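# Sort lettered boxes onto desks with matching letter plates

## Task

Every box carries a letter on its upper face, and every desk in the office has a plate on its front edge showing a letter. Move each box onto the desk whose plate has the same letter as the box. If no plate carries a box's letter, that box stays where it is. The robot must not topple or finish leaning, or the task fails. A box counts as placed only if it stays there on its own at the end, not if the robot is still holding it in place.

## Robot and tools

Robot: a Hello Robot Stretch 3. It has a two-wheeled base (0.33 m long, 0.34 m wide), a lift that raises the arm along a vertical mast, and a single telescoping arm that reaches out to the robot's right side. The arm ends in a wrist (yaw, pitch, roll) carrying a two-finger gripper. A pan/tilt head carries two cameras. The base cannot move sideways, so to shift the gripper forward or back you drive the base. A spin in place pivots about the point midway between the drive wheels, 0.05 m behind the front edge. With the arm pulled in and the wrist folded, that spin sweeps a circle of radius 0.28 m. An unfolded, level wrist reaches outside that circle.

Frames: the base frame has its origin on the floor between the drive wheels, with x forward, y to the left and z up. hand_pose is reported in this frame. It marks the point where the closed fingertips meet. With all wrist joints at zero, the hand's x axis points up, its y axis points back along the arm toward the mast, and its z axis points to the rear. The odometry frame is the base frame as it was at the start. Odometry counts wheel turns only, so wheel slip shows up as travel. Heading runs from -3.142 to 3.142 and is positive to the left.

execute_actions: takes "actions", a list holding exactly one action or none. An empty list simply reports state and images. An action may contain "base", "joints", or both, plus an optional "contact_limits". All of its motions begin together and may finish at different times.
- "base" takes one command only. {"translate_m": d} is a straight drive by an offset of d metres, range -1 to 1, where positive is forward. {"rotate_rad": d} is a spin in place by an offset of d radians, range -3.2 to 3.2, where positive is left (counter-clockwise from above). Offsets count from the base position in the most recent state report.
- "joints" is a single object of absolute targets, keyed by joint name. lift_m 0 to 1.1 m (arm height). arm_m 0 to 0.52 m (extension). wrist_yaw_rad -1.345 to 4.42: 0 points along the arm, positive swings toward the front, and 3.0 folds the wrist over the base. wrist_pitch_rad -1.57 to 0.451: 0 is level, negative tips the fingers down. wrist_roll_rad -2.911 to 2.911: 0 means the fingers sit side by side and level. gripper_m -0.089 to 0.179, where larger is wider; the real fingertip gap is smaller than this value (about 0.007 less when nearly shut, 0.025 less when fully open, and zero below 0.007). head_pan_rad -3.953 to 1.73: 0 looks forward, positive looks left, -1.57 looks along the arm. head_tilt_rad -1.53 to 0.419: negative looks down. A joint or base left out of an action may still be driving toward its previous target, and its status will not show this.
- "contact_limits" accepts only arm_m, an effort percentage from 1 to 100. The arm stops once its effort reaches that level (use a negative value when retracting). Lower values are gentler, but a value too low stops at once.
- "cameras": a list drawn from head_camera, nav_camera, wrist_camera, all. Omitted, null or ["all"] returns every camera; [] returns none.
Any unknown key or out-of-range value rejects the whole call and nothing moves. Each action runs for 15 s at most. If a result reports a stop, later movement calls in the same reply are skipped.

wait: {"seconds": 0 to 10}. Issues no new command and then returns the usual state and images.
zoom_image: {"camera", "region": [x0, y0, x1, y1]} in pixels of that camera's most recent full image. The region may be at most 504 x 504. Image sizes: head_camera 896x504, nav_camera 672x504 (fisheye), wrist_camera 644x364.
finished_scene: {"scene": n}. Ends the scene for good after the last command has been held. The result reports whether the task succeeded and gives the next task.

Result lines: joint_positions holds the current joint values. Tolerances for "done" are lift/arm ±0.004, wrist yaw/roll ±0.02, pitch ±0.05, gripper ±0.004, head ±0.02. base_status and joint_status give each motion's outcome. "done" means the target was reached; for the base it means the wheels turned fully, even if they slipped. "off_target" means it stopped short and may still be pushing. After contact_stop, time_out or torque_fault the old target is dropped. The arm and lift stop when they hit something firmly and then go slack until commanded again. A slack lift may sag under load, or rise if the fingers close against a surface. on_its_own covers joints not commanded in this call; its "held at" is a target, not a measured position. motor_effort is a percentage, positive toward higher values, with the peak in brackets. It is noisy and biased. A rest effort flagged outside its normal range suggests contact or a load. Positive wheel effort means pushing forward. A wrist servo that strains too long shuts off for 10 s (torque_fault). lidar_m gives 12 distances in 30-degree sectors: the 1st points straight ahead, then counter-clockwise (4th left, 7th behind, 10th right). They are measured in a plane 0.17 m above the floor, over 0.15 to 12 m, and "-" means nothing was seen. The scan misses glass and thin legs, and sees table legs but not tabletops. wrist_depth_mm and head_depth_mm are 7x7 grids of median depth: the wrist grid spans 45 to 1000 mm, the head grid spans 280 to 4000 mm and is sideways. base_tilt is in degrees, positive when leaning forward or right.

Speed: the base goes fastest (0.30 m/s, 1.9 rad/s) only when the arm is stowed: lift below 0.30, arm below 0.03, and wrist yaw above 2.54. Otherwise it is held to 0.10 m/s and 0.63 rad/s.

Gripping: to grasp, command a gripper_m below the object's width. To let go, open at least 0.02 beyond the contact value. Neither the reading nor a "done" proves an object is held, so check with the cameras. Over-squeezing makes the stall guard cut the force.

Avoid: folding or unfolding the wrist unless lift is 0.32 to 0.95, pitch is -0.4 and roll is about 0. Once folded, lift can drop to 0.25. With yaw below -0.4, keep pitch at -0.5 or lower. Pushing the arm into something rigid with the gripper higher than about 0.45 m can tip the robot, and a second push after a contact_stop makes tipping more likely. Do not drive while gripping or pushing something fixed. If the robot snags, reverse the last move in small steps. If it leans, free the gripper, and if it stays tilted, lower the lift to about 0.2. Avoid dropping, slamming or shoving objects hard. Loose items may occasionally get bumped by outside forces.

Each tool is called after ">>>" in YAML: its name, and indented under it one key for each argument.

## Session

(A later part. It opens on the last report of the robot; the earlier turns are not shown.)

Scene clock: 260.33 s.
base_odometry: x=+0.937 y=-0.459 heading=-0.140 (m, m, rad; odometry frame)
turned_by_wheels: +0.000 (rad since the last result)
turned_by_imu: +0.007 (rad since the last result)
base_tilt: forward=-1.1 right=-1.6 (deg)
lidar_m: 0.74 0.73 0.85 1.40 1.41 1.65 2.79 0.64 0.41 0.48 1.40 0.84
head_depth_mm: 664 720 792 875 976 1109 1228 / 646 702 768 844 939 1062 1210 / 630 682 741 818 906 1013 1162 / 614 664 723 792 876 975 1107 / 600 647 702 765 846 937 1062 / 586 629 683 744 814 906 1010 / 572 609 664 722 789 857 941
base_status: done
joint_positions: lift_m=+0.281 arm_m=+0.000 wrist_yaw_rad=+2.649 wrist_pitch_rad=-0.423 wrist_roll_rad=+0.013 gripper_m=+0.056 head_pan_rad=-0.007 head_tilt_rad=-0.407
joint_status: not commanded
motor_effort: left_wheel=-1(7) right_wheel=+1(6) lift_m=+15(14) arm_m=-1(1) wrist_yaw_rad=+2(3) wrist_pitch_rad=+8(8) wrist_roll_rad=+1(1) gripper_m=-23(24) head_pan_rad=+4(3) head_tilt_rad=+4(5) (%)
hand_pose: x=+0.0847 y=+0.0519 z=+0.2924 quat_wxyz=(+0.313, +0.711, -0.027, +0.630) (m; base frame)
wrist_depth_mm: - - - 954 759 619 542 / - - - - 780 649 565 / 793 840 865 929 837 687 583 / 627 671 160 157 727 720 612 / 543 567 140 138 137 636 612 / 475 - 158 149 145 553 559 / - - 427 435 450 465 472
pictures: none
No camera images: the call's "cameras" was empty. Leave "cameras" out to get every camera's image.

>>> execute_actions:
  actions:
    - {"base":{"rotate_rad":-1.10}}
  cameras: []

>>> execute_actions:
  actions:
    - {"base":{"translate_m":1.0}}
  cameras: []

>>> execute_actions:
  actions:
    - {"base":{"rotate_rad":-0.81}}
  cameras: []

>>> execute_actions:
  actions:
    - {"base":{"translate_m":1.0}}
  cameras: []

>>> execute_actions:
  actions:
    - {"base":{"rotate_rad":2.05},"joints":{"lift_m":0.9,"head_pan_rad":-1.6}}
  cameras: []

>>> execute_actions:
  actions:
    - {"joints":{"wrist_yaw_rad":0,"lift_m":1.05}}

Scene clock: 268.37 s.
base_odometry: x=+0.937 y=-0.459 heading=-1.240 (m, m, rad; odometry frame)
turned_by_wheels: -1.100 (rad since the last result)
turned_by_imu: -1.106 (rad since the last result)
base_tilt: forward=-1.1 right=-1.6 (deg)
lidar_m: 1.53 0.87 0.74 0.73 0.83 1.40 1.40 1.60 2.72 0.70 0.41 0.44
head_depth_mm: 2721 2885 3166 2633 1949 1552 1278 / 2746 2959 3237 2695 1972 1562 1295 / 2820 3052 3194 2734 2006 1587 1310 / 2788 2966 2838 2673 2042 1597 1322 / 2074 2081 2113 2156 1992 1631 1338 / 1571 1582 1589 1623 1637 1570 1354 / 1278 1263 1306 1311 1320 1329 1289
base_status: done
joint_positions: lift_m=+0.281 arm_m=+0.000 wrist_yaw_rad=+2.649 wrist_pitch_rad=-0.423 wrist_roll_rad=+0.013 gripper_m=+0.056 head_pan_rad=-0.007 head_tilt_rad=-0.407
joint_status: not commanded
motor_effort: left_wheel=+1(9) right_wheel=-2(7) lift_m=+15(15) arm_m=-1(1) wrist_yaw_rad=+2(2) wrist_pitch_rad=+8(7) wrist_roll_rad=+1(1) gripper_m=-23(23) head_pan_rad=+3(4) head_tilt_rad=+4(4) (%)
hand_pose: x=+0.0847 y=+0.0519 z=+0.2924 quat_wxyz=(+0.313, +0.711, -0.027, +0.630) (m; base frame)
wrist_depth_mm: 630 666 712 744 788 827 871 / 663 721 753 814 888 947 - / 706 753 778 861 905 946 - / 632 652 158 158 720 783 848 / 539 567 140 137 138 642 675 / 475 - 157 150 146 544 552 / - - 427 439 447 472 478
pictures: none
No camera images: the call's "cameras" was empty. Leave "cameras" out to get every camera's image.

Scene clock: 273.47 s.
base_odometry: x=+1.262 y=-1.405 heading=-1.240 (m, m, rad; odometry frame)
turned_by_wheels: +0.000 (rad since the last result)
turned_by_imu: +0.008 (rad since the last result)
base_tilt: forward=-1.1 right=-1.5 (deg)
lidar_m: 1.02 0.58 0.50 0.50 0.57 0.98 2.37 0.55 0.50 3.15 2.47 1.95
head_depth_mm: 1932 2047 2270 2411 1946 1554 1281 / 1988 2115 2313 2231 1950 1570 1297 / 1998 2184 2370 1942 1984 1588 1303 / 1914 1971 2003 1925 1886 1611 1319 / 1352 1368 1389 1397 1417 1439 1307 / 1007 1037 1048 1037 1080 1090 1104 / 836 842 849 853 843 880 885
base_status: done
joint_positions: lift_m=+0.281 arm_m=+0.000 wrist_yaw_rad=+2.649 wrist_pitch_rad=-0.423 wrist_roll_rad=+0.013 gripper_m=+0.056 head_pan_rad=-0.007 head_tilt_rad=-0.407
joint_status: not commanded
motor_effort: left_wheel=+0(10) right_wheel=-2(5) lift_m=+15(15) arm_m=-2(2) wrist_yaw_rad=+1(2) wrist_pitch_rad=+8(8) wrist_roll_rad=+1(1) gripper_m=-23(23) head_pan_rad=+3(4) head_tilt_rad=+4(4) (%)
hand_pose: x=+0.0847 y=+0.0519 z=+0.2923 quat_wxyz=(+0.313, +0.711, -0.027, +0.630) (m; base frame)
wrist_depth_mm: 437 466 496 500 546 570 616 / 472 495 524 561 584 644 697 / 518 541 573 591 648 702 748 / 542 588 159 158 689 761 803 / 537 566 140 137 138 636 668 / 469 - 158 149 145 539 562 / - - 436 438 443 473 474
pictures: none
No camera images: the call's "cameras" was empty. Leave "cameras" out to get every camera's image.

Scene clock: 275.37 s.
base_odometry: x=+1.262 y=-1.405 heading=-2.050 (m, m, rad; odometry frame)
turned_by_wheels: -0.810 (rad since the last result)
turned_by_imu: -0.815 (rad since the last result)
base_tilt: forward=-1.1 right=-1.4 (deg)
lidar_m: 1.85 1.72 0.73 0.52 0.50 0.51 0.68 1.62 0.69 0.50 1.36 3.17
head_depth_mm: 3010 3257 3487 2615 1959 1546 1279 / 2760 2987 3302 2687 1985 1569 1299 / 2575 2708 3043 2613 2021 1576 1306 / 2443 2512 2797 2798 2040 1606 1320 / 2271 2406 2588 2595 2074 1617 1335 / 2148 2269 2425 2521 2103 1635 1349 / 2036 2157 2278 2478 2061 1657 1358
base_status: done
joint_positions: lift_m=+0.281 arm_m=+0.000 wrist_yaw_rad=+2.649 wrist_pitch_rad=-0.423 wrist_roll_rad=+0.013 gripper_m=+0.056 head_pan_rad=-0.007 head_tilt_rad=-0.407
joint_status: not commanded
motor_effort: left_wheel=+2(8) right_wheel=-2(6) lift_m=+15(14) arm_m=-1(1) wrist_yaw_rad=+3(1) wrist_pitch_rad=+8(8) wrist_roll_rad=+1(1) gripper_m=-23(23) head_pan_rad=+4(3) head_tilt_rad=+4(5) (%)
hand_pose: x=+0.0847 y=+0.0519 z=+0.2923 quat_wxyz=(+0.313, +0.711, -0.027, +0.630) (m; base frame)
wrist_depth_mm: 459 556 726 - - - - / 490 596 775 - - - - / 505 622 795 937 - - - / 529 637 159 158 729 793 843 / 522 558 140 138 138 660 663 / 477 - 157 150 144 541 550 / - - 434 440 439 466 471
pictures: none
No camera images: the call's "cameras" was empty. Leave "cameras" out to get every camera's image.

Scene clock: 280.47 s.
base_odometry: x=+0.801 y=-2.292 heading=-2.050 (m, m, rad; odometry frame)
turned_by_wheels: +0.000 (rad since the last result)
turned_by_imu: +0.008 (rad since the last result)
base_tilt: forward=-1.0 right=-1.6 (deg)
lidar_m: 0.98 0.91 1.05 1.08 1.03 1.06 1.42 1.03 1.32 2.04 2.37 2.28
head_depth_mm: 1903 2093 2186 2465 1962 1542 1285 / 1766 1923 1265 2302 1901 1566 1293 / 1648 1787 1198 2077 1951 1577 1309 / 1549 1664 1238 1949 2017 1604 1319 / 1456 1556 1280 953 1911 1580 1337 / 1382 1467 1331 918 1212 1598 1322 / 1302 1384 1383 869 1229 1393 1323
base_status: done
joint_positions: lift_m=+0.281 arm_m=+0.000 wrist_yaw_rad=+2.649 wrist_pitch_rad=-0.423 wrist_roll_rad=+0.013 gripper_m=+0.056 head_pan_rad=-0.007 head_tilt_rad=-0.407
joint_status: not commanded
motor_effort: left_wheel=+2(9) right_wheel=-1(4) lift_m=+15(14) arm_m=-1(1) wrist_yaw_rad=+1(2) wrist_pitch_rad=+8(8) wrist_roll_rad=+1(1) gripper_m=-24(23) head_pan_rad=+4(3) head_tilt_rad=+5(4) (%)
hand_pose: x=+0.0847 y=+0.0519 z=+0.2923 quat_wxyz=(+0.313, +0.711, -0.027, +0.630) (m; base frame)
wrist_depth_mm: 885 - - - - - - / 929 - - - - - - / 781 841 862 923 918 - - / 630 670 159 158 736 808 837 / 543 559 140 137 138 648 679 / 475 - 156 150 144 549 553 / - - 435 439 449 465 479
pictures: none
No camera images: the call's "cameras" was empty. Leave "cameras" out to get every camera's image.

Scene clock: 286.93 s.
base_odometry: x=+0.801 y=-2.292 heading=+0.000 (m, m, rad; odometry frame)
turned_by_wheels: +2.050 (rad since the last result)
turned_by_imu: +2.072 (rad since the last result)
base_tilt: forward=-1.2 right=-1.5 (deg)
lidar_m: 1.03 1.05 1.37 1.03 1.31 1.37 2.42 2.37 0.98 0.91 1.05 1.09
head_depth_mm: 1341 1454 1124 1757 1877 1551 - / 1324 1433 1162 1721 1291 1519 1359 / 1312 1426 1196 901 1203 1583 1384 / 1299 1407 1240 918 1773 1552 - / 1283 1390 1294 885 1837 1619 1329 / 1274 1374 1333 905 1734 1546 1342 / 1260 1359 1389 875 1777 1659 1365
base_status: done
joint_positions: lift_m=+0.899 arm_m=+0.000 wrist_yaw_rad=+2.649 wrist_pitch_rad=-0.423 wrist_roll_rad=+0.013 gripper_m=+0.056 head_pan_rad=-1.593 head_tilt_rad=-0.407
joint_status: all done
motor_effort: left_wheel=-2(7) right_wheel=+1(5) lift_m=+47(52) arm_m=-1(1) wrist_yaw_rad=+2(2) wrist_pitch_rad=+8(8) wrist_roll_rad=+1(1) gripper_m=-23(23) head_pan_rad=-3(37) head_tilt_rad=+4(5) (%)
hand_pose: x=+0.0846 y=+0.0519 z=+0.9107 quat_wxyz=(+0.313, +0.711, -0.026, +0.630) (m; base frame)
wrist_depth_mm: - - - - - 924 754 / - - - - - 993 804 / - - - - - - 822 / - - 159 158 - - 858 / - - 140 137 137 - 880 / - - 158 150 144 - 882 / - - - - - - 934
pictures: none
No camera images: the call's "cameras" was empty. Leave "cameras" out to get every camera's image.

Scene clock: 289.27 s.
base_odometry: x=+0.801 y=-2.292 heading=+0.000 (m, m, rad; odometry frame)
turned_by_wheels: +0.000 (rad since the last result)
turned_by_imu: +0.001 (rad since the last result)
base_tilt: forward=-1.2 right=-1.5 (deg)
lidar_m: 1.03 1.05 1.37 1.03 1.31 1.37 2.42 2.37 0.99 0.91 1.05 1.09
head_depth_mm: 1341 1450 1222 - - - - / 1319 1438 1209 - - - - / 1306 1424 1200 - - - - / 1299 1409 1238 914 380 1555 1317 / 1288 1389 1285 886 1832 1627 1330 / 1270 1369 1333 908 1729 1554 1344 / 1256 1361 1386 873 1791 1663 1365
base_status: not commanded
joint_positions: lift_m=+1.049 arm_m=+0.000 wrist_yaw_rad=+0.002 wrist_pitch_rad=-0.423 wrist_roll_rad=+0.013 gripper_m=+0.056 head_pan_rad=-1.593 head_tilt_rad=-0.407
joint_status: all done
motor_effort: left_wheel=-2(2) right_wheel=+1(1) lift_m=+47(50) arm_m=-1(1) wrist_yaw_rad=-3(4) wrist_pitch_rad=+8(8) wrist_roll_rad=+1(1) gripper_m=-23(24) head_pan_rad=-3(4) head_tilt_rad=+4(4) (%)
hand_pose: x=-0.0210 y=-0.3689 z=+1.0607 quat_wxyz=(+0.687, +0.149, -0.695, -0.149) (m; base frame)
wrist_depth_mm: - - - - - - - / 625 619 672 719 784 857 947 / - - 542 572 580 598 623 / - - 158 159 - - - / 977 - 140 138 137 - - / 902 - 158 150 145 - - / - - - - - - -
pictures: head_camera (sideways: a quarter turn clockwise sets it upright), nav_camera (sideways: a quarter turn counterclockwise sets it upright), wrist_camera
Images, in order (width x height): head_camera 896x504, nav_camera 672x504, wrist_camera 644x364.

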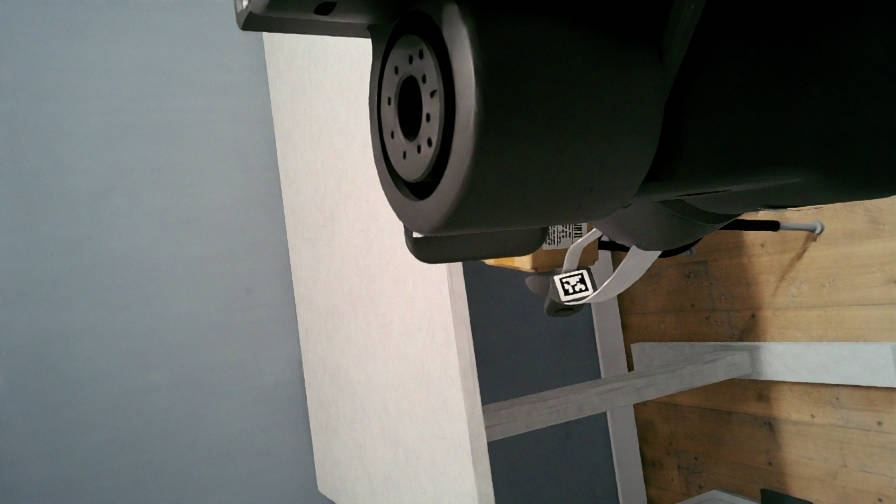

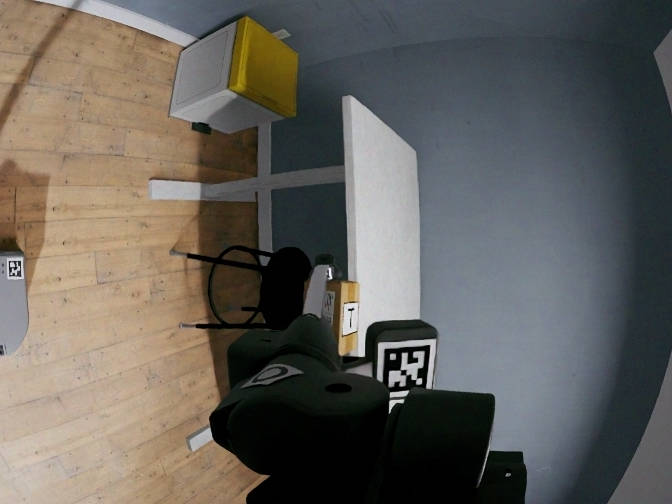

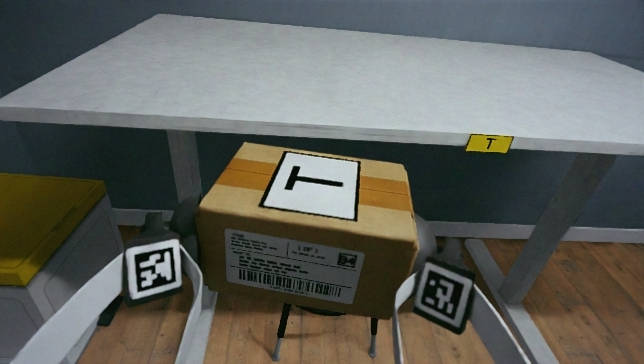

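>>> execute_actions:
  actions:
    - {"joints":{"arm_m":0.51,"lift_m":1.0}}
  cameras: ["nav_camera"]

Scene clock: 295.57 s.
base_odometry: x=+0.801 y=-2.292 heading=+0.000 (m, m, rad; odometry frame)
turned_by_wheels: +0.000 (rad since the last result)
turned_by_imu: +0.001 (rad since the last result)
base_tilt: forward=-1.2 right=-1.4 (deg)
lidar_m: 1.03 1.05 1.37 1.03 1.31 1.37 2.42 2.37 0.98 0.91 1.05 1.09
head_depth_mm: 1338 1453 - 1767 1881 1546 1284 / 1333 1418 1003 1731 1290 1523 1292 / 1307 1400 1020 899 1198 1576 1311 / 1303 1394 - 915 1782 1550 1315 / 1282 1392 1279 882 1836 1611 1335 / 1274 1372 1332 908 1734 1555 1337 / 1260 1360 1397 874 1772 1654 1353
base_status: not commanded
joint_positions: lift_m=+1.001 arm_m=+0.510 wrist_yaw_rad=+0.001 wrist_pitch_rad=-0.423 wrist_roll_rad=+0.013 gripper_m=+0.056 head_pan_rad=-1.593 head_tilt_rad=-0.407
joint_status: all done
motor_effort: left_wheel=-2(2) right_wheel=+1(1) lift_m=+15(47) arm_m=+2(3) wrist_yaw_rad=-1(2) wrist_pitch_rad=+8(8) wrist_roll_rad=+1(1) gripper_m=-23(23) head_pan_rad=-3(3) head_tilt_rad=+4(4) (%)
hand_pose: x=-0.0214 y=-0.8785 z=+1.0122 quat_wxyz=(+0.687, +0.148, -0.695, -0.150) (m; base frame)
wrist_depth_mm: 672 673 712 707 739 762 746 / 456 487 527 565 621 671 745 / 348 363 388 408 441 458 492 / 286 297 159 158 320 348 369 / 238 251 140 137 137 285 295 / 206 - 157 151 145 242 247 / - 185 189 194 198 206 211
pictures: nav_camera (sideways: a quarter turn counterclockwise sets it upright)
Images, in order (width x height): nav_camera 672x504.

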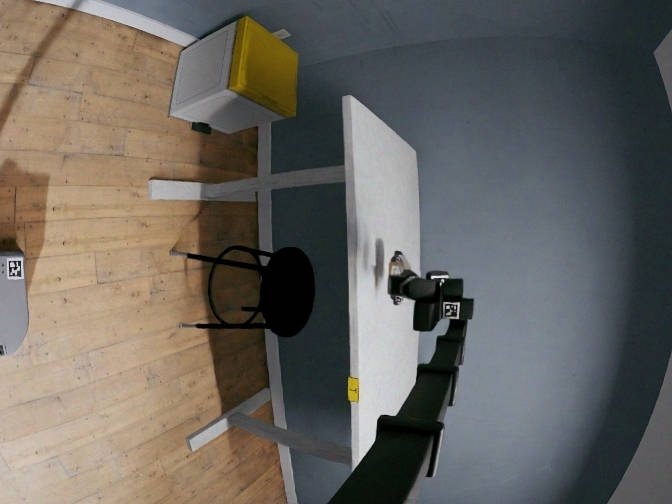

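>>> execute_actions:
  actions:
    - {"joints":{"lift_m":0.96}}
  cameras: []

>>> execute_actions:
  actions:
    - {"joints":{"gripper_m":0.15}}
  cameras: []

>>> execute_actions:
  actions:
    - {"joints":{"arm_m":0.4,"lift_m":0.99}}
  cameras: ["wrist_camera"]

>>> finished_scene:
  scene: 1

Scene clock: 300.57 s.
base_odometry: x=+0.801 y=-2.292 heading=+0.000 (m, m, rad; odometry frame)
turned_by_wheels: +0.000 (rad since the last result)
turned_by_imu: +0.001 (rad since the last result)
base_tilt: forward=-1.1 right=-1.5 (deg)
lidar_m: 1.03 1.05 1.36 1.03 1.31 1.37 2.42 2.37 0.98 0.91 1.05 1.09
head_depth_mm: 1347 1455 1228 - 1854 1540 1283 / 1322 1441 1364 1737 1288 1516 1291 / 1313 1418 - 897 1196 1579 1310 / 1294 1399 1382 1694 1772 1549 1316 / 1284 1381 1278 884 1828 1615 1338 / 1269 1371 1336 907 1722 1554 1343 / 1255 1358 1384 874 1782 1668 1361
base_status: not commanded
joint_positions: lift_m=+0.961 arm_m=+0.510 wrist_yaw_rad=+0.001 wrist_pitch_rad=-0.423 wrist_roll_rad=+0.013 gripper_m=+0.056 head_pan_rad=-1.593 head_tilt_rad=-0.407
joint_status: all done
motor_effort: left_wheel=-1(2) right_wheel=+1(1) lift_m=+14(16) arm_m=+2(2) wrist_yaw_rad=-1(2) wrist_pitch_rad=+8(8) wrist_roll_rad=+1(1) gripper_m=-23(23) head_pan_rad=-3(3) head_tilt_rad=+4(4) (%)
hand_pose: x=-0.0214 y=-0.8785 z=+0.9722 quat_wxyz=(+0.687, +0.148, -0.695, -0.150) (m; base frame)
wrist_depth_mm: 525 567 632 708 722 735 774 / 357 380 409 439 472 518 594 / 274 286 301 319 338 362 380 / 222 231 159 158 250 274 287 / 188 196 140 137 137 222 232 / 162 - 158 150 145 188 191 / - 144 147 153 155 160 164
pictures: none
No camera images: the call's "cameras" was empty. Leave "cameras" out to get every camera's image.

Scene clock: 302.00 s.
base_odometry: x=+0.801 y=-2.292 heading=+0.000 (m, m, rad; odometry frame)
turned_by_wheels: +0.000 (rad since the last result)
turned_by_imu: +0.000 (rad since the last result)
base_tilt: forward=-1.0 right=-1.5 (deg)
lidar_m: 1.03 1.05 1.37 1.03 1.31 1.37 2.42 2.36 0.98 0.91 1.05 1.09
head_depth_mm: 1341 1460 1238 - 1867 1548 1284 / 1322 1437 1367 1734 1292 1515 1293 / 1316 1415 - 894 1205 1587 1308 / 1296 1404 1378 1314 1769 1544 1315 / 1282 1388 1291 882 1825 1624 1332 / 1273 1374 1333 910 1737 1552 1344 / 1263 1358 1382 876 1783 1658 1362
base_status: not commanded
joint_positions: lift_m=+0.961 arm_m=+0.510 wrist_yaw_rad=+0.001 wrist_pitch_rad=-0.421 wrist_roll_rad=+0.013 gripper_m=+0.150 head_pan_rad=-1.593 head_tilt_rad=-0.407
joint_status: all done
motor_effort: left_wheel=-2(1) right_wheel=+1(1) lift_m=+14(15) arm_m=+2(1) wrist_yaw_rad=-1(0) wrist_pitch_rad=+7(8) wrist_roll_rad=+1(1) gripper_m=+0(99) head_pan_rad=-2(3) head_tilt_rad=+4(4) (%)
hand_pose: x=-0.0214 y=-0.8787 z=+0.9727 quat_wxyz=(+0.687, +0.147, -0.696, -0.149) (m; base frame)
wrist_depth_mm: 532 566 646 710 724 746 745 / 367 381 419 448 483 533 585 / 275 287 306 324 344 365 384 / 224 234 167 165 254 279 291 / 193 195 144 142 201 229 234 / - 165 161 155 171 - 193 / 142 144 148 152 157 156 167
pictures: none
No camera images: the call's "cameras" was empty. Leave "cameras" out to get every camera's image.

Scene clock: 304.07 s.
base_odometry: x=+0.801 y=-2.292 heading=+0.000 (m, m, rad; odometry frame)
turned_by_wheels: +0.000 (rad since the last result)
turned_by_imu: +0.000 (rad since the last result)
base_tilt: forward=-1.2 right=-1.6 (deg)
lidar_m: 1.03 1.05 1.36 1.02 1.31 1.37 2.41 2.37 0.98 0.91 1.05 1.09
head_depth_mm: 1343 1451 1339 1801 1876 1551 1282 / 1326 1429 - 1727 1293 1521 1294 / 1311 1412 - 1369 1197 1583 1310 / 1297 1406 1255 1715 1773 1556 1313 / 1282 1391 1286 884 1833 1624 1328 / 1277 1378 1332 908 1738 1548 1343 / 1255 1357 1388 873 1775 1663 1359
base_status: not commanded
joint_positions: lift_m=+0.989 arm_m=+0.400 wrist_yaw_rad=+0.001 wrist_pitch_rad=-0.420 wrist_roll_rad=+0.013 gripper_m=+0.150 head_pan_rad=-1.593 head_tilt_rad=-0.407
joint_status: all done
motor_effort: left_wheel=-2(2) right_wheel=+1(1) lift_m=+46(48) arm_m=-1(2) wrist_yaw_rad=-1(2) wrist_pitch_rad=+7(7) wrist_roll_rad=+1(1) gripper_m=+0(1) head_pan_rad=-3(3) head_tilt_rad=+4(4) (%)
hand_pose: x=-0.0214 y=-0.7693 z=+1.0014 quat_wxyz=(+0.687, +0.147, -0.696, -0.148) (m; base frame)
wrist_depth_mm: 649 700 770 804 820 854 849 / 438 468 496 529 577 633 719 / 332 353 361 275 415 437 467 / 268 277 276 255 318 334 356 / 232 235 238 249 258 277 280 / - 198 203 210 218 - 232 / 171 175 181 187 192 196 206
pictures: wrist_camera
Images, in order (width x height): wrist_camera 644x364.

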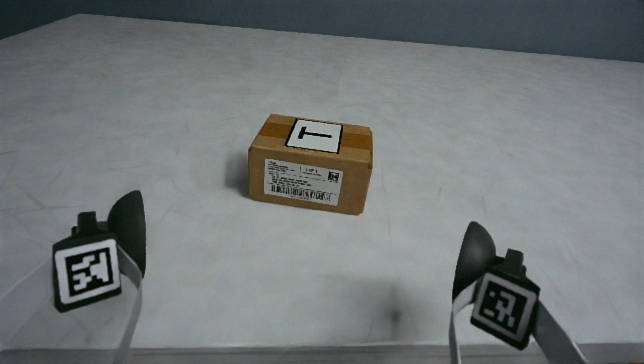

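The scene is finished: the task was done.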